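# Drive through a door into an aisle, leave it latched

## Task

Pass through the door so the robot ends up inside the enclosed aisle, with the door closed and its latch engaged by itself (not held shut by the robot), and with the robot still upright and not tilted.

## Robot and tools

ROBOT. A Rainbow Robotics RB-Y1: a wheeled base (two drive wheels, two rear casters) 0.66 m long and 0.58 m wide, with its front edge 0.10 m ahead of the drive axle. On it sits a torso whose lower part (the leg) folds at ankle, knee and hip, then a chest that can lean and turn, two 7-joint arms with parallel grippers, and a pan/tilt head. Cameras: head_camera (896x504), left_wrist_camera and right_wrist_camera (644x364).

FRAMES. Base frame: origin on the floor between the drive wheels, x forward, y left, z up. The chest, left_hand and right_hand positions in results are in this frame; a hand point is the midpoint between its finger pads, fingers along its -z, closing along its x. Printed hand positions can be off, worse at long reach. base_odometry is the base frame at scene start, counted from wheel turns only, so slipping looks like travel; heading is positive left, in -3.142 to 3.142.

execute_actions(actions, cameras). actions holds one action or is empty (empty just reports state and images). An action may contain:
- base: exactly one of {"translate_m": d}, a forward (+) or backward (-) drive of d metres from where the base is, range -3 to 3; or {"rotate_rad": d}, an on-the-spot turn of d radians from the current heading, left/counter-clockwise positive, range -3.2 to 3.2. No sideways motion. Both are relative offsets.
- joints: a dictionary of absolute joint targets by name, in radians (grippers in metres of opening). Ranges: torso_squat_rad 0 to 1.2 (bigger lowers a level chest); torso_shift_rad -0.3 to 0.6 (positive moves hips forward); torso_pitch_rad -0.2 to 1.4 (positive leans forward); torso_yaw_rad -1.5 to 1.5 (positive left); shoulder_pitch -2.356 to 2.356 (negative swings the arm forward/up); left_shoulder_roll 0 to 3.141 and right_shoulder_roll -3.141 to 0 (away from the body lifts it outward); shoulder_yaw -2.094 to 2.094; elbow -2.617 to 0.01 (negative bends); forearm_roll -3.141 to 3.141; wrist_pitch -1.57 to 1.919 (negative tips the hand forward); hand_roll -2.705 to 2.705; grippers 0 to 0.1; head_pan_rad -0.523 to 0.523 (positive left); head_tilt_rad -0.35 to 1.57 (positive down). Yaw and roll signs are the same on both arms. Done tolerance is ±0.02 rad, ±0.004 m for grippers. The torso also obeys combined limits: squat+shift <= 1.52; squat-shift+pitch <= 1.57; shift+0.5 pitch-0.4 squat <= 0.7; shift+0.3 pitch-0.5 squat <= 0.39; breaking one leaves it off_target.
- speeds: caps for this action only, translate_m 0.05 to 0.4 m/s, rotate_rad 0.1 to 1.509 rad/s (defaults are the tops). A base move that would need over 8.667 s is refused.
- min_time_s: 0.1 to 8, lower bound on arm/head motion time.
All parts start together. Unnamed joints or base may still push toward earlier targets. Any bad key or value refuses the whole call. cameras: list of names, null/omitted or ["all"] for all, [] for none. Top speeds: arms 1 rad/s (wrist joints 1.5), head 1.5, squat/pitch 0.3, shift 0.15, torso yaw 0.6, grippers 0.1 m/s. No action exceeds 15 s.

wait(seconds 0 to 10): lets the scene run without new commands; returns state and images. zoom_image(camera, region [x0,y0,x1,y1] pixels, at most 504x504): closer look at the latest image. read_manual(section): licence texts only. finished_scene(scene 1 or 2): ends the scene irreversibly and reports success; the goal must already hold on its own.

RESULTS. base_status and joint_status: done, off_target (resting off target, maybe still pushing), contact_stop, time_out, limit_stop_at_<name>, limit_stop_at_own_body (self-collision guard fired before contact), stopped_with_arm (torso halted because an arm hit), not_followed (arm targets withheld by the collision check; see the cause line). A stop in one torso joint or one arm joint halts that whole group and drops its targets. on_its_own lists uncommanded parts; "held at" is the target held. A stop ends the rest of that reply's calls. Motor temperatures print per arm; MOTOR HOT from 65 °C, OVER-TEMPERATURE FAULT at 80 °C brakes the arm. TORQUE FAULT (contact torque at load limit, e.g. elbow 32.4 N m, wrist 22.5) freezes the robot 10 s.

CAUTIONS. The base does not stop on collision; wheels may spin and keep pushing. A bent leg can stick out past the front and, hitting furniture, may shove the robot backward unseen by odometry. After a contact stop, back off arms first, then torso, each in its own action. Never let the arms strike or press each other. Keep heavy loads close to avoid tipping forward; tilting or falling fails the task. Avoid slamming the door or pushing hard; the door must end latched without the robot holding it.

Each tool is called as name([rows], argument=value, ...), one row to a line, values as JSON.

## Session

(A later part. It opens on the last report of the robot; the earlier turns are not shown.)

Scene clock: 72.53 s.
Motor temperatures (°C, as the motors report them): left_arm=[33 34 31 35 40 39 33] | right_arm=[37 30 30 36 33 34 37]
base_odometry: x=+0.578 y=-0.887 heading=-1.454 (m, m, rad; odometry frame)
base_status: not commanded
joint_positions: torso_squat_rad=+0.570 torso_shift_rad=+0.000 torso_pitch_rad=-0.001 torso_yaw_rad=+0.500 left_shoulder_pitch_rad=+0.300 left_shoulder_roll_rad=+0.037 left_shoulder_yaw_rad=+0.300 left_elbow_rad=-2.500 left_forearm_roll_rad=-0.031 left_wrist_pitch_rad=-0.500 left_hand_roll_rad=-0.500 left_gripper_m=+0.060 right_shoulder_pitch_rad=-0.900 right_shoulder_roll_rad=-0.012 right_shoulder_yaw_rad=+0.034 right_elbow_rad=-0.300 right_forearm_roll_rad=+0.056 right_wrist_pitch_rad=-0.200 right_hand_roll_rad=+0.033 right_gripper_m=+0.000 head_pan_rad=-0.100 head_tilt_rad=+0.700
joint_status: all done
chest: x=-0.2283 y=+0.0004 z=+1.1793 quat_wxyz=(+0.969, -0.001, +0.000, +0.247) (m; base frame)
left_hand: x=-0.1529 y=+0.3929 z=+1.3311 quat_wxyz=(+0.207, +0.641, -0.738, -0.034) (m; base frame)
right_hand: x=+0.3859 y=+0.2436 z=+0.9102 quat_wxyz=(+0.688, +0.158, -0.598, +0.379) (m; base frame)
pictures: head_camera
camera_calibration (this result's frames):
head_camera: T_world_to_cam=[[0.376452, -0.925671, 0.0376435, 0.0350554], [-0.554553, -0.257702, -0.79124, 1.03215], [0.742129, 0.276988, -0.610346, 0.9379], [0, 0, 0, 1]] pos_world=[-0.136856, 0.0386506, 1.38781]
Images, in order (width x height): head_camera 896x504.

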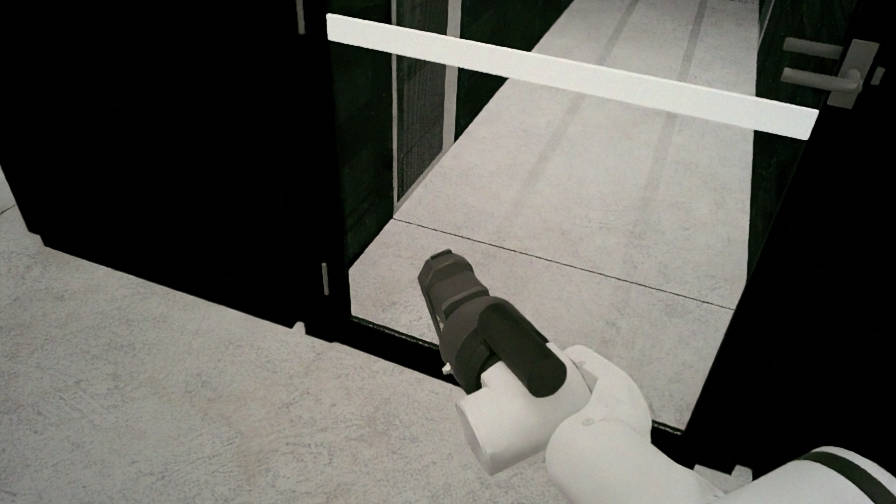

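execute_actions([
  {"base":{"translate_m":0.59},"speeds":{"translate_m":0.2},"joints":{"torso_yaw_rad":-0.41,"torso_squat_rad":0.2,"left_shoulder_pitch_rad":-0.9,"left_elbow_rad":-1.2,"left_wrist_pitch_rad":1.5,"left_hand_roll_rad":0.6,"left_shoulder_yaw_rad":0.009,"right_shoulder_pitch_rad":0}},
], cameras=["left_wrist_camera"])

execute_actions([
  {"joints":{"torso_squat_rad":0.66,"torso_yaw_rad":-0.39}},
], cameras=[])

execute_actions([
  {"base":{"translate_m":-0.15},"speeds":{"translate_m":0.1}},
], cameras=[])

execute_actions([
  {"base":{"translate_m":-0.22},"speeds":{"translate_m":0.15},"min_time_s":2,"joints":{"torso_squat_rad":0.57,"torso_yaw_rad":-0.29,"left_hand_roll_rad":0.1}},
], cameras=[])

execute_actions([
  {"base":{"translate_m":-0.12},"min_time_s":1.5,"joints":{"torso_yaw_rad":-0.16,"left_hand_roll_rad":-0.2}},
], cameras=[])

execute_actions([
  {"base":{"translate_m":-0.1},"min_time_s":1.5,"joints":{"torso_yaw_rad":-0.01,"left_hand_roll_rad":-0.5}},
], cameras=[])

execute_actions([
  {"base":{"translate_m":-0.07},"joints":{"torso_yaw_rad":0.25,"left_hand_roll_rad":-0.9}},
], cameras=[])

execute_actions([
  {"joints":{"right_shoulder_pitch_rad":-0.9}},
])

Scene clock: 81.70 s.
Motor temperatures (°C, as the motors report them): left_arm=[33 34 31 35 40 39 33] | right_arm=[38 30 30 36 33 34 37]
base_odometry: x=+0.647 y=-1.473 heading=-1.453 (m, m, rad; odometry frame)
base_status: done
joint_positions: torso_squat_rad=+0.200 torso_shift_rad=+0.000 torso_pitch_rad=+0.000 torso_yaw_rad=-0.410 left_shoulder_pitch_rad=-0.900 left_shoulder_roll_rad=+0.036 left_shoulder_yaw_rad=+0.009 left_elbow_rad=-1.200 left_forearm_roll_rad=-0.031 left_wrist_pitch_rad=+1.500 left_hand_roll_rad=+0.600 left_gripper_m=+0.060 right_shoulder_pitch_rad=+0.000 right_shoulder_roll_rad=-0.012 right_shoulder_yaw_rad=+0.034 right_elbow_rad=-0.300 right_forearm_roll_rad=+0.056 right_wrist_pitch_rad=-0.200 right_hand_roll_rad=+0.033 right_gripper_m=+0.000 head_pan_rad=-0.100 head_tilt_rad=+0.700
joint_status: all done
chest: x=-0.2282 y=+0.0004 z=+1.2760 quat_wxyz=(+0.979, +0.000, +0.000, -0.204) (m; base frame)
left_hand: x=+0.3540 y=-0.1177 z=+1.0893 quat_wxyz=(+0.959, -0.090, -0.264, -0.039) (m; base frame)
right_hand: x=-0.1439 y=-0.2769 z=+0.6242 quat_wxyz=(+0.959, -0.058, -0.241, -0.137) (m; base frame)
pictures: left_wrist_camera
camera_calibration (this result's frames):
left_wrist_camera: T_world_to_cam=[[0.85491, 0.0020259, 0.518772, -0.866913], [-0.400369, -0.633336, 0.662261, -0.62325], [0.329899, -0.773874, -0.540634, 0.468734], [0, 0, 0, 1]] pos_world=[0.336968, -0.0302296, 1.1159]
Images, in order (width x height): left_wrist_camera 644x364.

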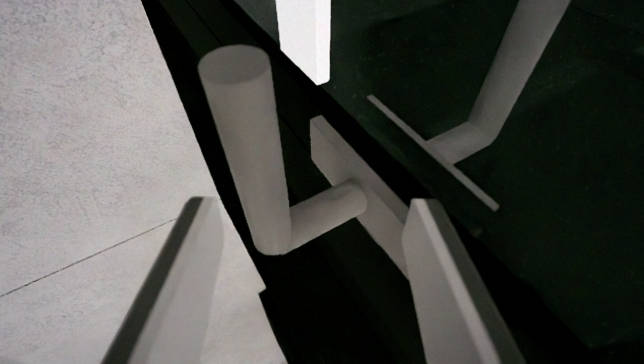

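Scene clock: 84.07 s.
Motor temperatures (°C, as the motors report them): left_arm=[33 34 31 35 40 39 33] | right_arm=[38 30 30 36 33 34 37]
base_odometry: x=+0.647 y=-1.473 heading=-1.453 (m, m, rad; odometry frame)
base_status: not commanded
joint_positions: torso_squat_rad=+0.660 torso_shift_rad=-0.001 torso_pitch_rad=-0.001 torso_yaw_rad=-0.390 left_shoulder_pitch_rad=-0.902 left_shoulder_roll_rad=+0.037 left_shoulder_yaw_rad=+0.009 left_elbow_rad=-1.201 left_forearm_roll_rad=-0.031 left_wrist_pitch_rad=+1.500 left_hand_roll_rad=+0.600 left_gripper_m=+0.060 right_shoulder_pitch_rad=+0.000 right_shoulder_roll_rad=-0.012 right_shoulder_yaw_rad=+0.034 right_elbow_rad=-0.300 right_forearm_roll_rad=+0.056 right_wrist_pitch_rad=-0.200 right_hand_roll_rad=+0.033 right_gripper_m=+0.000 head_pan_rad=-0.100 head_tilt_rad=+0.700
joint_status: all done
chest: x=-0.2287 y=+0.0004 z=+1.1429 quat_wxyz=(+0.981, +0.000, -0.001, -0.194) (m; base frame)
left_hand: x=+0.3566 y=-0.1065 z=+0.9587 quat_wxyz=(+0.959, -0.088, -0.267, -0.030) (m; base frame)
right_hand: x=-0.1382 y=-0.2751 z=+0.4912 quat_wxyz=(+0.960, -0.055, -0.242, -0.127) (m; base frame)
pictures: none
No camera images: the call's "cameras" was empty. Leave "cameras" out to get every camera's image.

Scene clock: 86.13 s.
Motor temperatures (°C, as the motors report them): left_arm=[33 34 31 35 40 39 33] | right_arm=[38 30 30 36 33 34 37]
base_odometry: x=+0.629 y=-1.325 heading=-1.453 (m, m, rad; odometry frame)
base_status: done
joint_positions: torso_squat_rad=+0.660 torso_shift_rad=+0.000 torso_pitch_rad=+0.000 torso_yaw_rad=-0.390 left_shoulder_pitch_rad=-0.900 left_shoulder_roll_rad=+0.040 left_shoulder_yaw_rad=+0.010 left_elbow_rad=-1.200 left_forearm_roll_rad=-0.032 left_wrist_pitch_rad=+1.499 left_hand_roll_rad=+0.600 left_gripper_m=+0.061 right_shoulder_pitch_rad=+0.000 right_shoulder_roll_rad=-0.012 right_shoulder_yaw_rad=+0.034 right_elbow_rad=-0.300 right_forearm_roll_rad=+0.056 right_wrist_pitch_rad=-0.200 right_hand_roll_rad=+0.033 right_gripper_m=+0.000 head_pan_rad=-0.100 head_tilt_rad=+0.700
joint_status: not commanded
chest: x=-0.2281 y=+0.0005 z=+1.1429 quat_wxyz=(+0.981, -0.001, +0.000, -0.194) (m; base frame)
left_hand: x=+0.3582 y=-0.1034 z=+0.9571 quat_wxyz=(+0.960, -0.086, -0.267, -0.028) (m; base frame)
right_hand: x=-0.1383 y=-0.2750 z=+0.4912 quat_wxyz=(+0.961, -0.055, -0.241, -0.127) (m; base frame)
pictures: none
No camera images: the call's "cameras" was empty. Leave "cameras" out to get every camera's image.

Scene clock: 88.53 s.
Motor temperatures (°C, as the motors report them): left_arm=[33 34 31 35 40 39 33] | right_arm=[37 30 30 36 33 34 37]
base_odometry: x=+0.603 y=-1.106 heading=-1.452 (m, m, rad; odometry frame)
base_status: done
joint_positions: torso_squat_rad=+0.570 torso_shift_rad=+0.000 torso_pitch_rad=-0.001 torso_yaw_rad=-0.290 left_shoulder_pitch_rad=-0.905 left_shoulder_roll_rad=+0.040 left_shoulder_yaw_rad=+0.010 left_elbow_rad=-1.203 left_forearm_roll_rad=-0.032 left_wrist_pitch_rad=+1.498 left_hand_roll_rad=+0.100 left_gripper_m=+0.062 right_shoulder_pitch_rad=+0.000 right_shoulder_roll_rad=-0.012 right_shoulder_yaw_rad=+0.034 right_elbow_rad=-0.300 right_forearm_roll_rad=+0.056 right_wrist_pitch_rad=-0.200 right_hand_roll_rad=+0.033 right_gripper_m=+0.000 head_pan_rad=-0.100 head_tilt_rad=+0.700
joint_status: all done
chest: x=-0.2285 y=+0.0006 z=+1.1792 quat_wxyz=(+0.990, +0.000, -0.001, -0.144) (m; base frame)
left_hand: x=+0.3663 y=-0.0460 z=+0.9971 quat_wxyz=(+0.934, -0.004, -0.284, -0.218) (m; base frame)
right_hand: x=-0.1113 y=-0.2647 z=+0.5276 quat_wxyz=(+0.966, -0.043, -0.244, -0.079) (m; base frame)
pictures: none
No camera images: the call's "cameras" was empty. Leave "cameras" out to get every camera's image.

Scene clock: 90.33 s.
Motor temperatures (°C, as the motors report them): left_arm=[33 34 31 35 40 39 33] | right_arm=[37 30 30 36 33 34 37]
base_odometry: x=+0.589 y=-0.987 heading=-1.451 (m, m, rad; odometry frame)
base_status: done
joint_positions: torso_squat_rad=+0.570 torso_shift_rad=+0.000 torso_pitch_rad=-0.001 torso_yaw_rad=-0.160 left_shoulder_pitch_rad=-0.905 left_shoulder_roll_rad=+0.041 left_shoulder_yaw_rad=+0.011 left_elbow_rad=-1.203 left_forearm_roll_rad=-0.033 left_wrist_pitch_rad=+1.498 left_hand_roll_rad=-0.199 left_gripper_m=+0.061 right_shoulder_pitch_rad=+0.000 right_shoulder_roll_rad=-0.012 right_shoulder_yaw_rad=+0.034 right_elbow_rad=-0.300 right_forearm_roll_rad=+0.056 right_wrist_pitch_rad=-0.200 right_hand_roll_rad=+0.033 right_gripper_m=+0.000 head_pan_rad=-0.100 head_tilt_rad=+0.700
joint_status: all done
chest: x=-0.2284 y=+0.0006 z=+1.1793 quat_wxyz=(+0.997, -0.001, -0.001, -0.080) (m; base frame)
left_hand: x=+0.3680 y=+0.0322 z=+0.9976 quat_wxyz=(+0.912, +0.057, -0.279, -0.296) (m; base frame)
right_hand: x=-0.0779 y=-0.2473 z=+0.5276 quat_wxyz=(+0.969, -0.027, -0.246, -0.016) (m; base frame)
pictures: none
No camera images: the call's "cameras" was empty. Leave "cameras" out to get every camera's image.

Scene clock: 92.13 s.
Motor temperatures (°C, as the motors report them): left_arm=[33 34 31 35 40 39 33] | right_arm=[37 30 30 36 33 34 37]
base_odometry: x=+0.577 y=-0.888 heading=-1.450 (m, m, rad; odometry frame)
base_status: done
joint_positions: torso_squat_rad=+0.570 torso_shift_rad=+0.000 torso_pitch_rad=-0.001 torso_yaw_rad=-0.010 left_shoulder_pitch_rad=-0.907 left_shoulder_roll_rad=+0.043 left_shoulder_yaw_rad=+0.012 left_elbow_rad=-1.204 left_forearm_roll_rad=-0.033 left_wrist_pitch_rad=+1.497 left_hand_roll_rad=-0.499 left_gripper_m=+0.061 right_shoulder_pitch_rad=+0.000 right_shoulder_roll_rad=-0.012 right_shoulder_yaw_rad=+0.034 right_elbow_rad=-0.300 right_forearm_roll_rad=+0.056 right_wrist_pitch_rad=-0.200 right_hand_roll_rad=+0.033 right_gripper_m=+0.000 head_pan_rad=-0.100 head_tilt_rad=+0.700
joint_status: all done
chest: x=-0.2284 y=+0.0006 z=+1.1793 quat_wxyz=(+1.000, -0.001, +0.000, -0.005) (m; base frame)
left_hand: x=+0.3575 y=+0.1214 z=+0.9992 quat_wxyz=(+0.887, +0.119, -0.261, -0.363) (m; base frame)
right_hand: x=-0.0426 y=-0.2221 z=+0.5276 quat_wxyz=(+0.967, -0.009, -0.247, +0.057) (m; base frame)
pictures: none
No camera images: the call's "cameras" was empty. Leave "cameras" out to get every camera's image.

Scene clock: 93.37 s.
Motor temperatures (°C, as the motors report them): left_arm=[33 34 31 35 40 39 33] | right_arm=[37 30 30 36 33 34 37]
base_odometry: x=+0.568 y=-0.819 heading=-1.449 (m, m, rad; odometry frame)
base_status: done
joint_positions: torso_squat_rad=+0.570 torso_shift_rad=+0.000 torso_pitch_rad=-0.001 torso_yaw_rad=+0.250 left_shoulder_pitch_rad=-0.900 left_shoulder_roll_rad=+0.037 left_shoulder_yaw_rad=+0.009 left_elbow_rad=-1.200 left_forearm_roll_rad=-0.031 left_wrist_pitch_rad=+1.500 left_hand_roll_rad=-0.900 left_gripper_m=+0.060 right_shoulder_pitch_rad=+0.000 right_shoulder_roll_rad=-0.012 right_shoulder_yaw_rad=+0.034 right_elbow_rad=-0.300 right_forearm_roll_rad=+0.056 right_wrist_pitch_rad=-0.200 right_hand_roll_rad=+0.033 right_gripper_m=+0.000 head_pan_rad=-0.100 head_tilt_rad=+0.700
joint_status: all done
chest: x=-0.2284 y=+0.0004 z=+1.1792 quat_wxyz=(+0.992, -0.001, +0.000, +0.125) (m; base frame)
left_hand: x=+0.3039 y=+0.2645 z=+0.9925 quat_wxyz=(+0.860, +0.191, -0.204, -0.427) (m; base frame)
right_hand: x=+0.0081 y=-0.1672 z=+0.5275 quat_wxyz=(+0.952, +0.023, -0.246, +0.182) (m; base frame)
pictures: none
No camera images: the call's "cameras" was empty. Leave "cameras" out to get every camera's image.

Scene clock: 94.97 s.
Motor temperatures (°C, as the motors report them): left_arm=[33 34 31 35 40 39 33] | right_arm=[37 30 30 36 33 34 37]
base_odometry: x=+0.568 y=-0.819 heading=-1.449 (m, m, rad; odometry frame)
base_status: not commanded
joint_positions: torso_squat_rad=+0.570 torso_shift_rad=+0.000 torso_pitch_rad=-0.001 torso_yaw_rad=+0.250 left_shoulder_pitch_rad=-0.900 left_shoulder_roll_rad=+0.037 left_shoulder_yaw_rad=+0.009 left_elbow_rad=-1.200 left_forearm_roll_rad=-0.031 left_wrist_pitch_rad=+1.500 left_hand_roll_rad=-0.900 left_gripper_m=+0.060 right_shoulder_pitch_rad=-0.901 right_shoulder_roll_rad=-0.012 right_shoulder_yaw_rad=+0.034 right_elbow_rad=-0.300 right_forearm_roll_rad=+0.056 right_wrist_pitch_rad=-0.200 right_hand_roll_rad=+0.033 right_gripper_m=+0.000 head_pan_rad=-0.100 head_tilt_rad=+0.700
joint_status: all done
chest: x=-0.2284 y=+0.0004 z=+1.1792 quat_wxyz=(+0.992, -0.001, +0.000, +0.125) (m; base frame)
left_hand: x=+0.3039 y=+0.2643 z=+0.9924 quat_wxyz=(+0.860, +0.191, -0.204, -0.427) (m; base frame)
right_hand: x=+0.4271 y=+0.0841 z=+0.9106 quat_wxyz=(+0.730, +0.082, -0.614, +0.290) (m; base frame)
pictures: head_camera, left_wrist_camera, right_wrist_camera
camera_calibration (this result's frames):
head_camera: T_world_to_cam=[[0.135672, -0.990041, 0.0375797, -0.0197863], [-0.600838, -0.112378, -0.791432, 1.02171], [0.787773, 0.0847961, -0.610101, 0.94814], [0, 0, 0, 1]] pos_world=[-0.130349, 0.0148306, 1.38782]
left_wrist_camera: T_world_to_cam=[[0.565547, -0.797312, 0.210833, -0.169826], [-0.824675, -0.544158, 0.154283, 0.272238], [-0.00828506, -0.261123, -0.96527, 1.11716], [0, 0, 0, 1]] pos_world=[0.329808, 0.304452, 1.07216]
right_wrist_camera: T_world_to_cam=[[-0.0467913, -0.311905, -0.94896, 0.908337], [-0.952726, 0.299444, -0.0514446, 0.453963], [0.300206, 0.901692, -0.311172, 0.162153], [0, 0, 0, 1]] pos_world=[0.426325, 0.00116663, 0.935787]
Images, in order (width x height): head_camera 896x504, left_wrist_camera 644x364, right_wrist_camera 644x364.

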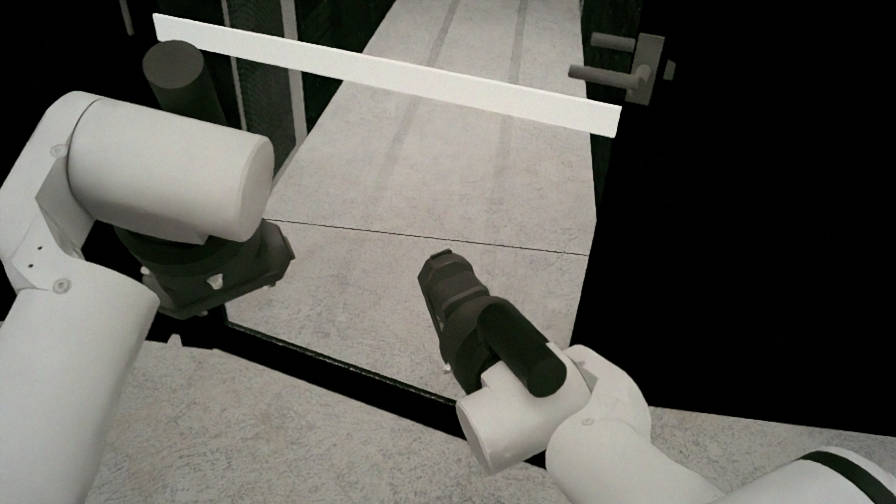

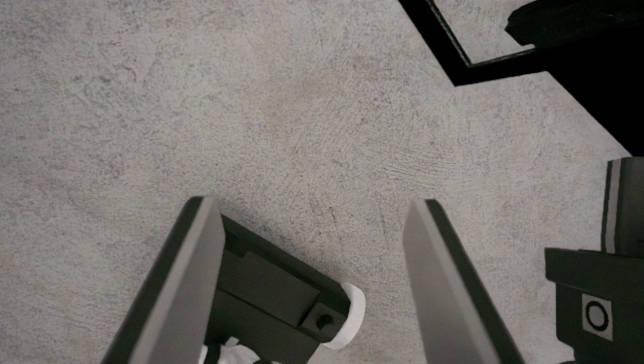

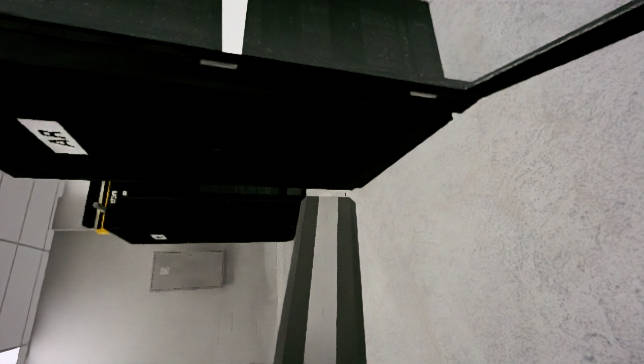

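execute_actions([
  {"base":{"translate_m":0.66},"speeds":{"translate_m":0.2},"joints":{"torso_yaw_rad":-0.41,"torso_squat_rad":0.2,"left_hand_roll_rad":0.6,"right_shoulder_pitch_rad":0,"right_shoulder_roll_rad":-0.35,"right_elbow_rad":0,"right_wrist_pitch_rad":0}},
], cameras=[])

execute_actions([
  {"joints":{"torso_squat_rad":0.66,"torso_yaw_rad":-0.40}},
], cameras=[])

execute_actions([
  {"base":{"translate_m":-0.15},"speeds":{"translate_m":0.1}},
], cameras=[])

execute_actions([
  {"base":{"translate_m":-0.22},"speeds":{"translate_m":0.15},"min_time_s":2,"joints":{"torso_squat_rad":0.55,"torso_yaw_rad":-0.3,"left_hand_roll_rad":0.1}},
], cameras=[])

execute_actions([
  {"base":{"translate_m":-0.12},"min_time_s":1.5,"joints":{"torso_yaw_rad":-0.18,"left_hand_roll_rad":-0.2}},
], cameras=[])

execute_actions([
  {"base":{"translate_m":-0.12},"min_time_s":1.5,"joints":{"torso_yaw_rad":-0.03,"left_hand_roll_rad":-0.5,"right_shoulder_pitch_rad":-1.65,"right_forearm_roll_rad":1.57}},
], cameras=[])

execute_actions([
  {"joints":{"right_shoulder_roll_rad":-0.1,"right_wrist_pitch_rad":-0.5,"head_tilt_rad":0.5,"head_pan_rad":0.1}},
], cameras=["head_camera"])

Scene clock: 103.10 s.
Motor temperatures (°C, as the motors report them): left_arm=[33 34 31 35 40 39 33] | right_arm=[38 30 30 36 33 34 37]
base_odometry: x=+0.649 y=-1.474 heading=-1.448 (m, m, rad; odometry frame)
base_status: done
joint_positions: torso_squat_rad=+0.200 torso_shift_rad=+0.000 torso_pitch_rad=+0.000 torso_yaw_rad=-0.410 left_shoulder_pitch_rad=-0.900 left_shoulder_roll_rad=+0.037 left_shoulder_yaw_rad=+0.009 left_elbow_rad=-1.200 left_forearm_roll_rad=-0.031 left_wrist_pitch_rad=+1.500 left_hand_roll_rad=+0.600 left_gripper_m=+0.060 right_shoulder_pitch_rad=+0.000 right_shoulder_roll_rad=-0.350 right_shoulder_yaw_rad=+0.034 right_elbow_rad=+0.000 right_forearm_roll_rad=+0.056 right_wrist_pitch_rad=+0.000 right_hand_roll_rad=+0.033 right_gripper_m=+0.000 head_pan_rad=-0.100 head_tilt_rad=+0.700
joint_status: all done
chest: x=-0.2282 y=+0.0004 z=+1.2760 quat_wxyz=(+0.979, +0.000, +0.000, -0.204) (m; base frame)
left_hand: x=+0.3540 y=-0.1176 z=+1.0892 quat_wxyz=(+0.959, -0.089, -0.264, -0.039) (m; base frame)
right_hand: x=-0.4201 y=-0.4420 z=+0.6401 quat_wxyz=(+0.974, -0.169, +0.046, -0.141) (m; base frame)
pictures: none
No camera images: the call's "cameras" was empty. Leave "cameras" out to get every camera's image.

Scene clock: 105.47 s.
Motor temperatures (°C, as the motors report them): left_arm=[33 34 31 35 40 39 33] | right_arm=[38 31 30 36 33 34 37]
base_odometry: x=+0.649 y=-1.474 heading=-1.448 (m, m, rad; odometry frame)
base_status: not commanded
joint_positions: torso_squat_rad=+0.660 torso_shift_rad=-0.001 torso_pitch_rad=-0.001 torso_yaw_rad=-0.400 left_shoulder_pitch_rad=-0.902 left_shoulder_roll_rad=+0.037 left_shoulder_yaw_rad=+0.009 left_elbow_rad=-1.202 left_forearm_roll_rad=-0.031 left_wrist_pitch_rad=+1.500 left_hand_roll_rad=+0.600 left_gripper_m=+0.060 right_shoulder_pitch_rad=+0.000 right_shoulder_roll_rad=-0.350 right_shoulder_yaw_rad=+0.034 right_elbow_rad=+0.000 right_forearm_roll_rad=+0.056 right_wrist_pitch_rad=+0.000 right_hand_roll_rad=+0.033 right_gripper_m=+0.000 head_pan_rad=-0.100 head_tilt_rad=+0.700
joint_status: all done
chest: x=-0.2287 y=+0.0004 z=+1.1429 quat_wxyz=(+0.980, +0.000, -0.001, -0.199) (m; base frame)
left_hand: x=+0.3555 y=-0.1124 z=+0.9587 quat_wxyz=(+0.959, -0.089, -0.267, -0.035) (m; base frame)
right_hand: x=-0.4155 y=-0.4439 z=+0.5068 quat_wxyz=(+0.975, -0.169, +0.044, -0.137) (m; base frame)
pictures: none
No camera images: the call's "cameras" was empty. Leave "cameras" out to get every camera's image.

Scene clock: 107.57 s.
Motor temperatures (°C, as the motors report them): left_arm=[33 34 31 35 40 39 33] | right_arm=[38 31 30 36 33 34 37]
base_odometry: x=+0.630 y=-1.325 heading=-1.449 (m, m, rad; odometry frame)
base_status: done
joint_positions: torso_squat_rad=+0.660 torso_shift_rad=+0.000 torso_pitch_rad=+0.000 torso_yaw_rad=-0.400 left_shoulder_pitch_rad=-0.900 left_shoulder_roll_rad=+0.041 left_shoulder_yaw_rad=+0.010 left_elbow_rad=-1.201 left_forearm_roll_rad=-0.033 left_wrist_pitch_rad=+1.499 left_hand_roll_rad=+0.600 left_gripper_m=+0.061 right_shoulder_pitch_rad=+0.000 right_shoulder_roll_rad=-0.350 right_shoulder_yaw_rad=+0.034 right_elbow_rad=+0.000 right_forearm_roll_rad=+0.056 right_wrist_pitch_rad=+0.000 right_hand_roll_rad=+0.033 right_gripper_m=+0.000 head_pan_rad=-0.100 head_tilt_rad=+0.700
joint_status: not commanded
chest: x=-0.2282 y=+0.0006 z=+1.1429 quat_wxyz=(+0.980, -0.001, +0.000, -0.198) (m; base frame)
left_hand: x=+0.3573 y=-0.1091 z=+0.9573 quat_wxyz=(+0.959, -0.087, -0.267, -0.032) (m; base frame)
right_hand: x=-0.4154 y=-0.4439 z=+0.5072 quat_wxyz=(+0.975, -0.169, +0.045, -0.136) (m; base frame)
pictures: none
No camera images: the call's "cameras" was empty. Leave "cameras" out to get every camera's image.

Scene clock: 109.87 s.
Motor temperatures (°C, as the motors report them): left_arm=[33 34 31 35 40 39 33] | right_arm=[38 31 30 36 33 34 37]
base_odometry: x=+0.603 y=-1.107 heading=-1.448 (m, m, rad; odometry frame)
base_status: done
joint_positions: torso_squat_rad=+0.550 torso_shift_rad=+0.000 torso_pitch_rad=-0.001 torso_yaw_rad=-0.300 left_shoulder_pitch_rad=-0.903 left_shoulder_roll_rad=+0.038 left_shoulder_yaw_rad=+0.010 left_elbow_rad=-1.201 left_forearm_roll_rad=-0.031 left_wrist_pitch_rad=+1.499 left_hand_roll_rad=+0.100 left_gripper_m=+0.061 right_shoulder_pitch_rad=+0.000 right_shoulder_roll_rad=-0.350 right_shoulder_yaw_rad=+0.034 right_elbow_rad=+0.000 right_forearm_roll_rad=+0.056 right_wrist_pitch_rad=+0.000 right_hand_roll_rad=+0.033 right_gripper_m=+0.000 head_pan_rad=-0.100 head_tilt_rad=+0.700
joint_status: all done
chest: x=-0.2283 y=+0.0005 z=+1.1867 quat_wxyz=(+0.989, +0.000, +0.000, -0.149) (m; base frame)
left_hand: x=+0.3648 y=-0.0526 z=+1.0025 quat_wxyz=(+0.933, -0.006, -0.282, -0.224) (m; base frame)
right_hand: x=-0.3702 y=-0.4603 z=+0.5508 quat_wxyz=(+0.981, -0.171, +0.036, -0.088) (m; base frame)
pictures: none
No camera images: the call's "cameras" was empty. Leave "cameras" out to get every camera's image.

Scene clock: 111.67 s.
Motor temperatures (°C, as the motors report them): left_arm=[33 34 31 35 40 39 33] | right_arm=[37 31 30 36 33 34 37]
base_odometry: x=+0.589 y=-0.988 heading=-1.446 (m, m, rad; odometry frame)
base_status: done
joint_positions: torso_squat_rad=+0.550 torso_shift_rad=+0.000 torso_pitch_rad=-0.001 torso_yaw_rad=-0.180 left_shoulder_pitch_rad=-0.906 left_shoulder_roll_rad=+0.039 left_shoulder_yaw_rad=+0.010 left_elbow_rad=-1.204 left_forearm_roll_rad=-0.032 left_wrist_pitch_rad=+1.498 left_hand_roll_rad=-0.200 left_gripper_m=+0.062 right_shoulder_pitch_rad=+0.000 right_shoulder_roll_rad=-0.350 right_shoulder_yaw_rad=+0.034 right_elbow_rad=+0.000 right_forearm_roll_rad=+0.056 right_wrist_pitch_rad=+0.000 right_hand_roll_rad=+0.033 right_gripper_m=+0.000 head_pan_rad=-0.100 head_tilt_rad=+0.700
joint_status: all done
chest: x=-0.2286 y=+0.0005 z=+1.1867 quat_wxyz=(+0.996, +0.000, -0.001, -0.090) (m; base frame)
left_hand: x=+0.3679 y=+0.0184 z=+1.0056 quat_wxyz=(+0.908, +0.053, -0.280, -0.307) (m; base frame)
right_hand: x=-0.3140 y=-0.4740 z=+0.5508 quat_wxyz=(+0.984, -0.173, +0.026, -0.029) (m; base frame)
pictures: none
No camera images: the call's "cameras" was empty. Leave "cameras" out to get every camera's image.

Scene clock: 114.00 s.
Motor temperatures (°C, as the motors report them): left_arm=[33 34 31 36 40 39 33] | right_arm=[38 31 30 36 33 34 37]
base_odometry: x=+0.574 y=-0.869 heading=-1.445 (m, m, rad; odometry frame)
base_status: done
joint_positions: torso_squat_rad=+0.550 torso_shift_rad=-0.001 torso_pitch_rad=-0.002 torso_yaw_rad=-0.030 left_shoulder_pitch_rad=-0.911 left_shoulder_roll_rad=+0.042 left_shoulder_yaw_rad=+0.011 left_elbow_rad=-1.206 left_forearm_roll_rad=-0.033 left_wrist_pitch_rad=+1.496 left_hand_roll_rad=-0.499 left_gripper_m=+0.062 right_shoulder_pitch_rad=-1.651 right_shoulder_roll_rad=-0.350 right_shoulder_yaw_rad=+0.034 right_elbow_rad=+0.000 right_forearm_roll_rad=+1.570 right_wrist_pitch_rad=+0.000 right_hand_roll_rad=+0.033 right_gripper_m=+0.000 head_pan_rad=-0.100 head_tilt_rad=+0.700
joint_status: all done
chest: x=-0.2290 y=+0.0005 z=+1.1867 quat_wxyz=(+1.000, -0.001, -0.001, -0.015) (m; base frame)
left_hand: x=+0.3602 y=+0.1081 z=+1.0100 quat_wxyz=(+0.882, +0.117, -0.265, -0.372) (m; base frame)
right_hand: x=+0.5246 y=-0.2218 z=+1.3262 quat_wxyz=(+0.371, -0.616, -0.399, +0.568) (m; base frame)
pictures: none
No camera images: the call's "cameras" was empty. Leave "cameras" out to get every camera's image.

Scene clock: 124.50 s.
Motor temperatures (°C, as the motors report them): left_arm=[33 34 31 35 40 39 33] | right_arm=[38 31 30 36 33 36 37]
TORQUE FAULT: left_elbow_rad and right_shoulder_roll_rad reached their load limits. The robot stopped for 10 seconds, dropped its targets and accepts commands again. The stops added 9.3 s to the call and to motion_time.
base_odometry: x=+0.574 y=-0.869 heading=-1.446 (m, m, rad; odometry frame)
base_status: not commanded
joint_positions: torso_squat_rad=+0.550 torso_shift_rad=+0.000 torso_pitch_rad=-0.001 torso_yaw_rad=-0.030 left_shoulder_pitch_rad=-0.915 left_shoulder_roll_rad=+0.045 left_shoulder_yaw_rad=+0.013 left_elbow_rad=-1.210 left_forearm_roll_rad=-0.034 left_wrist_pitch_rad=+1.498 left_hand_roll_rad=-0.499 left_gripper_m=+0.060 right_shoulder_pitch_rad=-1.650 right_shoulder_roll_rad=-0.160 right_shoulder_yaw_rad=+0.034 right_elbow_rad=+0.000 right_forearm_roll_rad=+1.570 right_wrist_pitch_rad=-0.415 right_hand_roll_rad=+0.033 right_gripper_m=+0.000 head_pan_rad=+0.100 head_tilt_rad=+0.500
joint_status: right_shoulder_roll_rad torque_fault (moved +0.190 of +0.250); right_wrist_pitch_rad torque_fault (moved -0.415 of -0.500); the others done
on_its_own: right_shoulder_roll_rad is held at -0.154, not at your -0.100, since a torque_fault; right_wrist_pitch_rad is held at -0.417, not at your -0.500, since a torque_fault
chest: x=-0.2286 y=+0.0002 z=+1.1867 quat_wxyz=(+1.000, +0.000, -0.001, -0.015) (m; base frame)
left_hand: x=+0.3618 y=+0.1088 z=+1.0131 quat_wxyz=(+0.881, +0.118, -0.268, -0.372) (m; base frame)
right_hand: x=+0.4818 y=-0.0058 z=+1.2387 quat_wxyz=(+0.228, -0.423, -0.499, +0.721) (m; base frame)
pictures: head_camera
camera_calibration (this result's frames):
head_camera: T_world_to_cam=[[0.0490538, -0.998227, 0.0337215, -0.0389981], [-0.438338, -0.0518529, -0.897313, 1.20758], [0.897471, 0.0292352, -0.440104, 0.739865], [0, 0, 0, 1]] pos_world=[-0.132765, 0.00205764, 1.41051]
Images, in order (width x height): head_camera 896x504.

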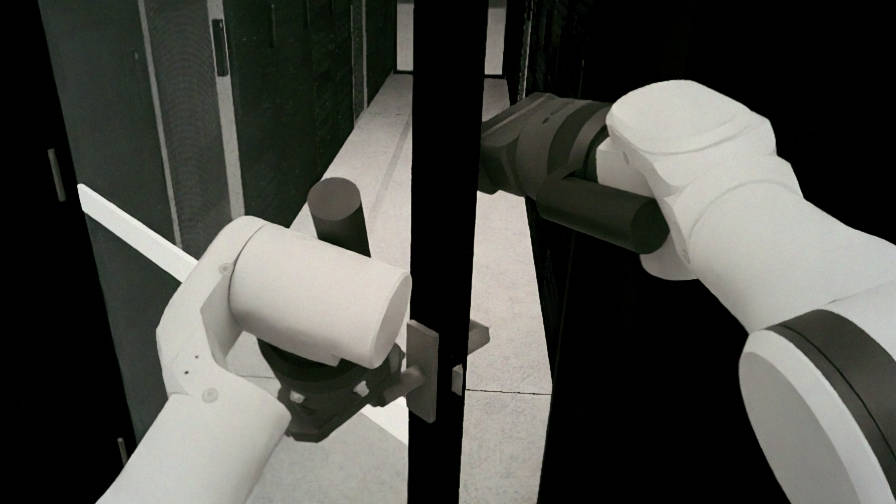

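Hand is behind the door now.

execute_actions([
  {"joints":{"left_elbow_rad":-1.75,"left_wrist_pitch_rad":1.85},"min_time_s":1.5},
], cameras=[])

execute_actions([
  {"joints":{"left_elbow_rad":-2.5,"left_shoulder_pitch_rad":0.4,"left_shoulder_yaw_rad":0.5,"right_wrist_pitch_rad":-0.9},"min_time_s":2.5},
], cameras=["head_camera"])

execute_actions([
  {"base":{"rotate_rad":0.4},"speeds":{"rotate_rad":0.15},"joints":{"left_wrist_pitch_rad":-0.5}},
], cameras=["head_camera"])

Scene clock: 128.13 s.
Motor temperatures (°C, as the motors report them): left_arm=[33 34 31 35 40 39 33] | right_arm=[39 31 30 36 33 36 37]
base_odometry: x=+0.574 y=-0.869 heading=-1.446 (m, m, rad; odometry frame)
base_status: not commanded
joint_positions: torso_squat_rad=+0.550 torso_shift_rad=+0.000 torso_pitch_rad=+0.000 torso_yaw_rad=-0.030 left_shoulder_pitch_rad=-0.911 left_shoulder_roll_rad=+0.043 left_shoulder_yaw_rad=+0.012 left_elbow_rad=-1.750 left_forearm_roll_rad=-0.033 left_wrist_pitch_rad=+1.850 left_hand_roll_rad=-0.499 left_gripper_m=+0.060 right_shoulder_pitch_rad=-1.650 right_shoulder_roll_rad=-0.157 right_shoulder_yaw_rad=+0.034 right_elbow_rad=+0.000 right_forearm_roll_rad=+1.570 right_wrist_pitch_rad=-0.416 right_hand_roll_rad=+0.033 right_gripper_m=+0.000 head_pan_rad=+0.100 head_tilt_rad=+0.500
joint_status: all done
on_its_own: right_shoulder_roll_rad is held at -0.154, not at your -0.100, since a torque_fault; right_wrist_pitch_rad is held at -0.417, not at your -0.500, since a torque_fault
chest: x=-0.2281 y=+0.0003 z=+1.1867 quat_wxyz=(+1.000, +0.000, +0.000, -0.015) (m; base frame)
left_hand: x=+0.3097 y=+0.1019 z=+1.1458 quat_wxyz=(+0.854, +0.122, -0.355, -0.361) (m; base frame)
right_hand: x=+0.4815 y=-0.0033 z=+1.2372 quat_wxyz=(+0.227, -0.421, -0.499, +0.722) (m; base frame)
pictures: none
No camera images: the call's "cameras" was empty. Leave "cameras" out to get every camera's image.

Scene clock: 130.93 s.
Motor temperatures (°C, as the motors report them): left_arm=[33 34 31 35 40 39 33] | right_arm=[39 31 30 36 33 36 37]
base_odometry: x=+0.574 y=-0.869 heading=-1.446 (m, m, rad; odometry frame)
base_status: not commanded
joint_positions: torso_squat_rad=+0.550 torso_shift_rad=+0.000 torso_pitch_rad=+0.000 torso_yaw_rad=-0.030 left_shoulder_pitch_rad=+0.400 left_shoulder_roll_rad=+0.043 left_shoulder_yaw_rad=+0.500 left_elbow_rad=-2.500 left_forearm_roll_rad=-0.033 left_wrist_pitch_rad=+1.850 left_hand_roll_rad=-0.499 left_gripper_m=+0.060 right_shoulder_pitch_rad=-1.650 right_shoulder_roll_rad=-0.156 right_shoulder_yaw_rad=+0.034 right_elbow_rad=+0.000 right_forearm_roll_rad=+1.570 right_wrist_pitch_rad=-0.899 right_hand_roll_rad=+0.033 right_gripper_m=+0.000 head_pan_rad=+0.100 head_tilt_rad=+0.500
joint_status: all done
on_its_own: right_shoulder_roll_rad is held at -0.154, not at your -0.100, since a torque_fault
chest: x=-0.2281 y=+0.0003 z=+1.1867 quat_wxyz=(+1.000, +0.000, +0.000, -0.015) (m; base frame)
left_hand: x=-0.0580 y=+0.4320 z=+0.9138 quat_wxyz=(+0.976, +0.199, -0.083, +0.018) (m; base frame)
right_hand: x=+0.4010 y=+0.0644 z=+1.2037 quat_wxyz=(+0.098, -0.238, -0.545, +0.798) (m; base frame)
pictures: head_camera
camera_calibration (this result's frames):
head_camera: T_world_to_cam=[[0.0489906, -0.998226, 0.033827, -0.0390918], [-0.439162, -0.0519465, -0.896905, 1.20714], [0.897071, 0.0290844, -0.440928, 0.740347], [0, 0, 0, 1]] pos_world=[-0.132101, 0.00215149, 1.41045]
Images, in order (width x height): head_camera 896x504.

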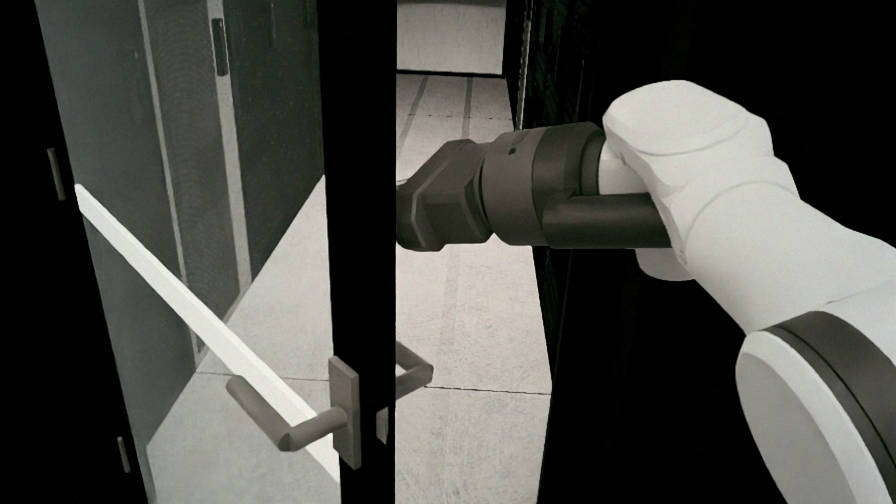

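Scene clock: 134.23 s.
Motor temperatures (°C, as the motors report them): left_arm=[33 34 31 35 40 39 33] | right_arm=[39 31 30 36 33 35 37]
base_odometry: x=+0.574 y=-0.869 heading=-1.047 (m, m, rad; odometry frame)
base_status: done
joint_positions: torso_squat_rad=+0.550 torso_shift_rad=+0.000 torso_pitch_rad=+0.000 torso_yaw_rad=-0.030 left_shoulder_pitch_rad=+0.400 left_shoulder_roll_rad=+0.043 left_shoulder_yaw_rad=+0.500 left_elbow_rad=-2.500 left_forearm_roll_rad=-0.033 left_wrist_pitch_rad=-0.500 left_hand_roll_rad=-0.499 left_gripper_m=+0.060 right_shoulder_pitch_rad=-1.650 right_shoulder_roll_rad=-0.157 right_shoulder_yaw_rad=+0.034 right_elbow_rad=+0.000 right_forearm_roll_rad=+1.570 right_wrist_pitch_rad=-0.899 right_hand_roll_rad=+0.033 right_gripper_m=+0.000 head_pan_rad=+0.100 head_tilt_rad=+0.500
joint_status: all done
on_its_own: right_shoulder_roll_rad is held at -0.154, not at your -0.100, since a torque_fault
chest: x=-0.2282 y=+0.0001 z=+1.1867 quat_wxyz=(+1.000, +0.000, +0.000, -0.015) (m; base frame)
left_hand: x=+0.0178 y=+0.3505 z=+1.3247 quat_wxyz=(+0.221, +0.523, -0.815, -0.118) (m; base frame)
right_hand: x=+0.4010 y=+0.0638 z=+1.2031 quat_wxyz=(+0.098, -0.238, -0.544, +0.798) (m; base frame)
pictures: head_camera
camera_calibration (this result's frames):
head_camera: T_world_to_cam=[[0.0488422, -0.998242, 0.0335902, -0.0390267], [-0.439144, -0.0516676, -0.89693, 1.20714], [0.897088, 0.0290571, -0.440895, 0.740358], [0, 0, 0, 1]] pos_world=[-0.132152, 0.00189945, 1.41045]
Images, in order (width x height): head_camera 896x504.

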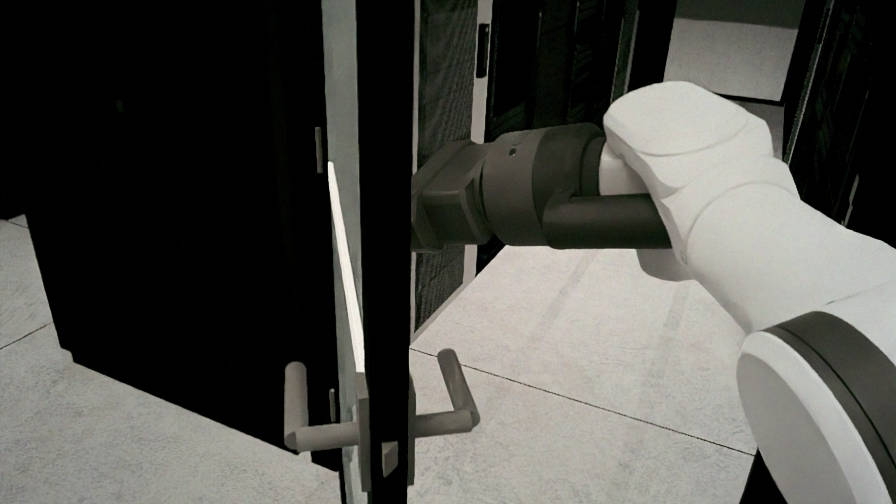

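execute_actions([
  {"joints":{"torso_yaw_rad":0.65,"right_wrist_pitch_rad":-0.5,"left_elbow_rad":-0.1,"left_shoulder_pitch_rad":0.2,"left_wrist_pitch_rad":0}},
], cameras=["head_camera"])

execute_actions([
  {"base":{"translate_m":0.1}},
], cameras=[])

execute_actions([
  {"base":{"translate_m":0.25},"speeds":{"translate_m":0.15},"joints":{"torso_yaw_rad":0.95,"head_tilt_rad":0.9,"head_pan_rad":-0.2}},
], cameras=["head_camera"])

Scene clock: 140.50 s.
Motor temperatures (°C, as the motors report them): left_arm=[33 34 31 35 40 38 33] | right_arm=[39 31 30 36 33 35 37]
base_odometry: x=+0.574 y=-0.869 heading=-1.047 (m, m, rad; odometry frame)
base_status: not commanded
joint_positions: torso_squat_rad=+0.550 torso_shift_rad=+0.000 torso_pitch_rad=+0.000 torso_yaw_rad=+0.650 left_shoulder_pitch_rad=+0.200 left_shoulder_roll_rad=+0.043 left_shoulder_yaw_rad=+0.500 left_elbow_rad=-0.100 left_forearm_roll_rad=-0.033 left_wrist_pitch_rad=+0.000 left_hand_roll_rad=-0.499 left_gripper_m=+0.060 right_shoulder_pitch_rad=-1.650 right_shoulder_roll_rad=-0.155 right_shoulder_yaw_rad=+0.034 right_elbow_rad=+0.000 right_forearm_roll_rad=+1.570 right_wrist_pitch_rad=-0.500 right_hand_roll_rad=+0.033 right_gripper_m=+0.000 head_pan_rad=+0.100 head_tilt_rad=+0.500
joint_status: all done
on_its_own: right_shoulder_roll_rad is held at -0.154, not at your -0.100, since a torque_fault
chest: x=-0.2282 y=+0.0002 z=+1.1867 quat_wxyz=(+0.948, +0.000, +0.000, +0.319) (m; base frame)
left_hand: x=-0.4767 y=+0.1549 z=+0.5108 quat_wxyz=(+0.941, +0.026, +0.064, +0.330) (m; base frame)
right_hand: x=+0.3072 y=+0.4482 z=+1.2297 quat_wxyz=(-0.053, -0.198, -0.610, +0.765) (m; base frame)
pictures: head_camera
camera_calibration (this result's frames):
head_camera: T_world_to_cam=[[0.665805, -0.745358, 0.0338357, 0.101549], [-0.309059, -0.316781, -0.896734, 1.23664], [0.679106, 0.586593, -0.441274, 0.690978], [0, 0, 0, 1]] pos_world=[-0.154665, 0.0621095, 1.41041]
Images, in order (width x height): head_camera 896x504.

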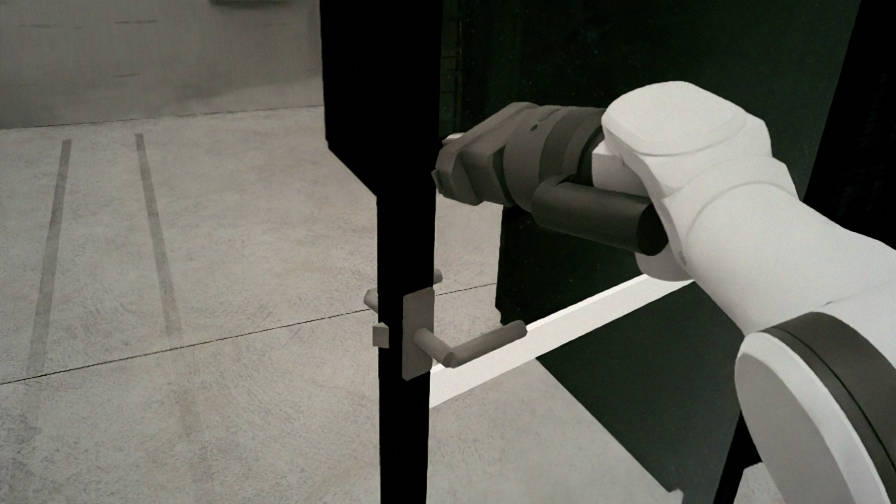

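Scene clock: 142.00 s.
Motor temperatures (°C, as the motors report them): left_arm=[33 34 31 35 40 38 33] | right_arm=[39 31 30 36 33 35 37]
base_odometry: x=+0.624 y=-0.955 heading=-1.046 (m, m, rad; odometry frame)
base_status: done
joint_positions: torso_squat_rad=+0.550 torso_shift_rad=+0.000 torso_pitch_rad=-0.001 torso_yaw_rad=+0.650 left_shoulder_pitch_rad=+0.200 left_shoulder_roll_rad=+0.043 left_shoulder_yaw_rad=+0.500 left_elbow_rad=-0.100 left_forearm_roll_rad=-0.033 left_wrist_pitch_rad=+0.000 left_hand_roll_rad=-0.499 left_gripper_m=+0.060 right_shoulder_pitch_rad=-1.650 right_shoulder_roll_rad=-0.155 right_shoulder_yaw_rad=+0.034 right_elbow_rad=+0.000 right_forearm_roll_rad=+1.570 right_wrist_pitch_rad=-0.500 right_hand_roll_rad=+0.033 right_gripper_m=+0.000 head_pan_rad=+0.100 head_tilt_rad=+0.500
joint_status: not commanded
on_its_own: right_shoulder_roll_rad is held at -0.154, not at your -0.100, since a torque_fault
chest: x=-0.2283 y=+0.0002 z=+1.1867 quat_wxyz=(+0.948, +0.000, +0.000, +0.319) (m; base frame)
left_hand: x=-0.4765 y=+0.1550 z=+0.5108 quat_wxyz=(+0.941, +0.026, +0.064, +0.330) (m; base frame)
right_hand: x=+0.3070 y=+0.4483 z=+1.2298 quat_wxyz=(-0.053, -0.198, -0.610, +0.765) (m; base frame)
pictures: none
No camera images: the call's "cameras" was empty. Leave "cameras" out to get every camera's image.

Scene clock: 144.53 s.
Motor temperatures (°C, as the motors report them): left_arm=[33 34 31 35 40 38 33] | right_arm=[39 31 30 36 33 35 37]
base_odometry: x=+0.749 y=-1.172 heading=-1.045 (m, m, rad; odometry frame)
base_status: done
joint_positions: torso_squat_rad=+0.550 torso_shift_rad=+0.000 torso_pitch_rad=-0.001 torso_yaw_rad=+0.915 left_shoulder_pitch_rad=+0.200 left_shoulder_roll_rad=+0.043 left_shoulder_yaw_rad=+0.500 left_elbow_rad=-0.100 left_forearm_roll_rad=-0.033 left_wrist_pitch_rad=+0.000 left_hand_roll_rad=-0.499 left_gripper_m=+0.060 right_shoulder_pitch_rad=-1.651 right_shoulder_roll_rad=-0.154 right_shoulder_yaw_rad=+0.034 right_elbow_rad=+0.000 right_forearm_roll_rad=+1.570 right_wrist_pitch_rad=-0.500 right_hand_roll_rad=+0.033 right_gripper_m=+0.000 head_pan_rad=-0.200 head_tilt_rad=+0.900
joint_status: torso_yaw_rad limit_stop_at_own_body (moved +0.266 of +0.300); the others done
on_its_own: torso_yaw_rad is held at +0.915, not at your +0.950, since a limit_stop_at_own_body; right_shoulder_roll_rad is held at -0.154, not at your -0.100, since a torque_fault
chest: x=-0.2283 y=+0.0002 z=+1.1867 quat_wxyz=(+0.897, +0.000, +0.000, +0.442) (m; base frame)
left_hand: x=-0.5085 y=+0.0842 z=+0.5108 quat_wxyz=(+0.889, +0.017, +0.067, +0.452) (m; base frame)
right_hand: x=+0.1696 y=+0.5733 z=+1.2299 quat_wxyz=(-0.155, -0.115, -0.631, +0.751) (m; base frame)
pictures: head_camera
camera_calibration (this result's frames):
head_camera: T_world_to_cam=[[0.650726, -0.758291, 0.0393811, 0.0967192], [-0.556998, -0.511949, -0.653959, 0.85007], [0.516052, 0.403613, -0.755505, 1.09542], [0, 0, 0, 1]] pos_world=[-0.154743, 0.0664095, 1.37969]
Images, in order (width x height): head_camera 896x504.

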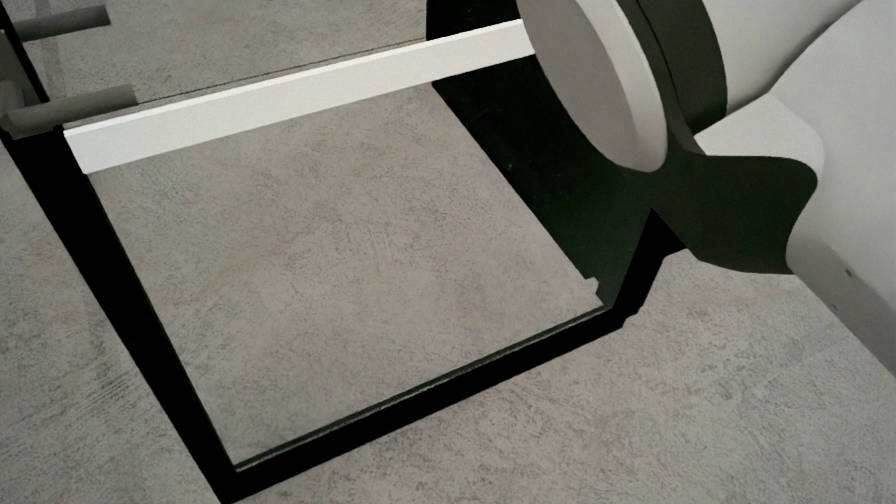

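execute_actions([
  {"base":{"translate_m":0.42},"speeds":{"translate_m":0.2},"joints":{"torso_yaw_rad":0.55}},
], cameras=[])

execute_actions([
  {"base":{"rotate_rad":-0.41},"speeds":{"rotate_rad":0.25}},
], cameras=[])

execute_actions([
  {"base":{"translate_m":0.4},"speeds":{"translate_m":0.15},"joints":{"torso_yaw_rad":-0.5,"head_pan_rad":0.5,"right_shoulder_pitch_rad":0,"right_wrist_pitch_rad":0,"right_shoulder_roll_rad":-0.05,"left_shoulder_pitch_rad":-0.2}},
])

Scene clock: 158.83 s.
Motor temperatures (°C, as the motors report them): left_arm=[33 34 31 35 40 38 33] | right_arm=[40 31 30 37 34 46 37]
TORQUE FAULT: right_wrist_pitch_rad reached its load limit. The robot stopped for 10 seconds, dropped its targets and accepts commands again. The stop added 9.2 s to the call and to motion_time.
base_odometry: x=+0.945 y=-1.510 heading=-1.047 (m, m, rad; odometry frame)
base_status: translate_m torque_fault (by the wheels' count: +0.391 of +0.420)
joint_positions: torso_squat_rad=+0.551 torso_shift_rad=-0.003 torso_pitch_rad=-0.006 torso_yaw_rad=+0.553 left_shoulder_pitch_rad=+0.200 left_shoulder_roll_rad=+0.043 left_shoulder_yaw_rad=+0.500 left_elbow_rad=-0.100 left_forearm_roll_rad=-0.033 left_wrist_pitch_rad=+0.000 left_hand_roll_rad=-0.499 left_gripper_m=+0.060 right_shoulder_pitch_rad=-1.649 right_shoulder_roll_rad=-0.148 right_shoulder_yaw_rad=+0.034 right_elbow_rad=+0.002 right_forearm_roll_rad=+1.570 right_wrist_pitch_rad=-0.527 right_hand_roll_rad=+0.033 right_gripper_m=+0.000 head_pan_rad=-0.200 head_tilt_rad=+0.900
joint_status: torso_yaw_rad contact_stop (moved -0.363 of -0.365)
on_its_own: right_shoulder_roll_rad is held at -0.150, not at your -0.100, since a torque_fault; right_wrist_pitch_rad is held at -0.522, not at your -0.500, since a torque_fault
chest: x=-0.2315 y=-0.0021 z=+1.1864 quat_wxyz=(+0.962, +0.001, -0.003, +0.273) (m; base frame)
left_hand: x=-0.4599 y=+0.1783 z=+0.5099 quat_wxyz=(+0.956, +0.030, +0.060, +0.284) (m; base frame)
right_hand: x=+0.3357 y=+0.3954 z=+1.2288 quat_wxyz=(-0.027, -0.216, -0.601, +0.769) (m; base frame)
pictures: none
No camera images: the call's "cameras" was empty. Leave "cameras" out to get every camera's image.

not run: a stop came earlier in this reply.

not run: a stop came earlier in this reply.

execute_actions([
  {"base":{"rotate_rad":-0.35},"speeds":{"rotate_rad":0.25}},
], cameras=[])

execute_actions([
  {"base":{"translate_m":0.2},"speeds":{"translate_m":0.1},"joints":{"torso_yaw_rad":0,"head_pan_rad":0,"right_shoulder_pitch_rad":-0.3,"right_wrist_pitch_rad":0,"right_shoulder_roll_rad":0,"left_shoulder_pitch_rad":-0.3}},
])

Scene clock: 162.67 s.
Motor temperatures (°C, as the motors report them): left_arm=[33 34 31 35 40 38 33] | right_arm=[40 31 30 37 34 47 37]
base_odometry: x=+0.945 y=-1.510 heading=-1.396 (m, m, rad; odometry frame)
base_status: done
joint_positions: torso_squat_rad=+0.550 torso_shift_rad=-0.001 torso_pitch_rad=-0.001 torso_yaw_rad=+0.554 left_shoulder_pitch_rad=+0.200 left_shoulder_roll_rad=+0.043 left_shoulder_yaw_rad=+0.500 left_elbow_rad=-0.100 left_forearm_roll_rad=-0.033 left_wrist_pitch_rad=+0.000 left_hand_roll_rad=-0.499 left_gripper_m=+0.060 right_shoulder_pitch_rad=-1.651 right_shoulder_roll_rad=-0.150 right_shoulder_yaw_rad=+0.034 right_elbow_rad=+0.000 right_forearm_roll_rad=+1.570 right_wrist_pitch_rad=-0.522 right_hand_roll_rad=+0.033 right_gripper_m=+0.000 head_pan_rad=-0.200 head_tilt_rad=+0.900
joint_status: not commanded
on_its_own: right_shoulder_roll_rad is held at -0.150, not at your -0.100, since a torque_fault; right_wrist_pitch_rad is held at -0.522, not at your -0.500, since a torque_fault
chest: x=-0.2288 y=+0.0003 z=+1.1867 quat_wxyz=(+0.962, -0.001, -0.001, +0.273) (m; base frame)
left_hand: x=-0.4603 y=+0.1780 z=+0.5105 quat_wxyz=(+0.956, +0.029, +0.062, +0.285) (m; base frame)
right_hand: x=+0.3398 y=+0.3981 z=+1.2280 quat_wxyz=(-0.025, -0.218, -0.600, +0.769) (m; base frame)
pictures: none
No camera images: the call's "cameras" was empty. Leave "cameras" out to get every camera's image.

Scene clock: 165.27 s.
Motor temperatures (°C, as the motors report them): left_arm=[33 34 31 35 40 38 33] | right_arm=[40 31 30 37 34 46 37]
base_odometry: x=+0.980 y=-1.707 heading=-1.397 (m, m, rad; odometry frame)
base_status: done
joint_positions: torso_squat_rad=+0.550 torso_shift_rad=+0.000 torso_pitch_rad=-0.001 torso_yaw_rad=+0.000 left_shoulder_pitch_rad=-0.300 left_shoulder_roll_rad=+0.043 left_shoulder_yaw_rad=+0.500 left_elbow_rad=-0.100 left_forearm_roll_rad=-0.033 left_wrist_pitch_rad=+0.000 left_hand_roll_rad=-0.499 left_gripper_m=+0.060 right_shoulder_pitch_rad=-0.300 right_shoulder_roll_rad=+0.000 right_shoulder_yaw_rad=+0.034 right_elbow_rad=+0.001 right_forearm_roll_rad=+1.570 right_wrist_pitch_rad=+0.000 right_hand_roll_rad=+0.033 right_gripper_m=+0.000 head_pan_rad=+0.000 head_tilt_rad=+0.900
joint_status: all done
chest: x=-0.2284 y=+0.0001 z=+1.1867 quat_wxyz=(+1.000, +0.000, +0.000, +0.000) (m; base frame)
left_hand: x=+0.0302 y=+0.2603 z=+0.5480 quat_wxyz=(+0.980, +0.046, -0.186, -0.061) (m; base frame)
right_hand: x=-0.0162 y=-0.2094 z=+0.5345 quat_wxyz=(+0.638, -0.103, -0.096, +0.757) (m; base frame)
pictures: head_camera, left_wrist_camera, right_wrist_camera
camera_calibration (this result's frames):
head_camera: T_world_to_cam=[[-0.00631015, -0.99922, 0.0389716, -0.0572602], [-0.75575, -0.0207554, -0.654531, 0.805482], [0.65483, -0.033583, -0.75503, 1.12621], [0, 0, 0, 1]] pos_world=[-0.129092, -0.00267604, 1.37977]
left_wrist_camera: T_world_to_cam=[[0.922074, -0.109684, 0.371146, -0.202118], [-0.301086, -0.805844, 0.509866, -0.0296867], [0.243162, -0.581881, -0.776072, 0.657111], [0, 0, 0, 1]] pos_world=[0.0176447, 0.336269, 0.600117]
right_wrist_camera: T_world_to_cam=[[0.178969, -0.983851, 0.00280511, -0.206615], [-0.893101, -0.161264, 0.419958, -0.247299], [-0.412723, -0.0776648, -0.907539, 0.544939], [0, 0, 0, 1]] pos_world=[0.0410233, -0.200836, 0.598988]
Images, in order (width x height): head_camera 896x504, left_wrist_camera 644x364, right_wrist_camera 644x364.

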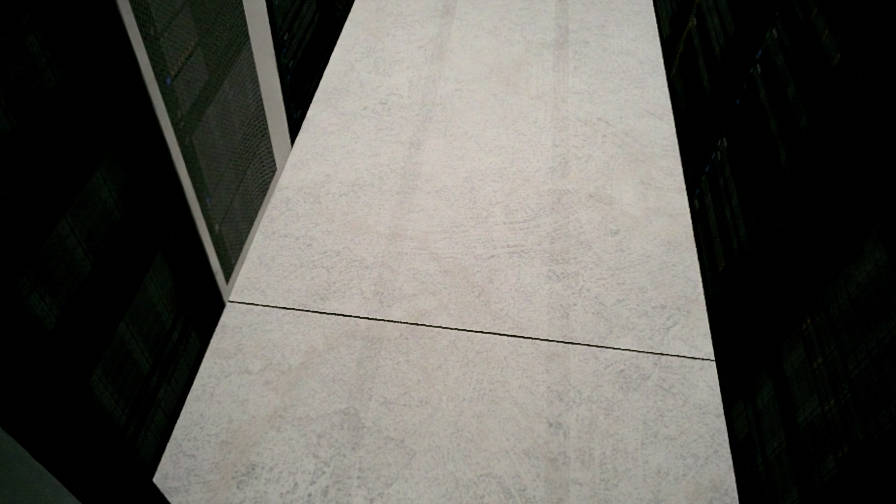

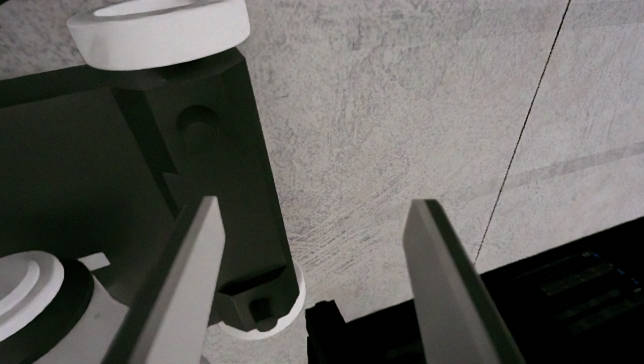

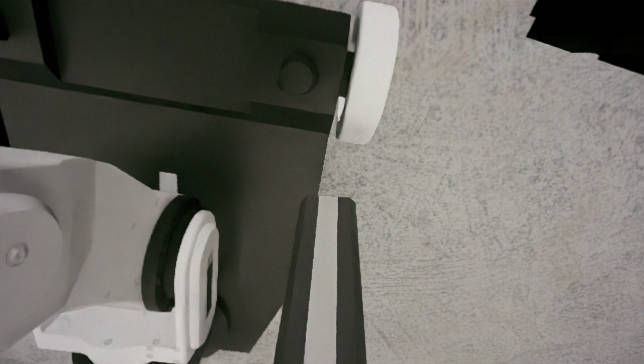

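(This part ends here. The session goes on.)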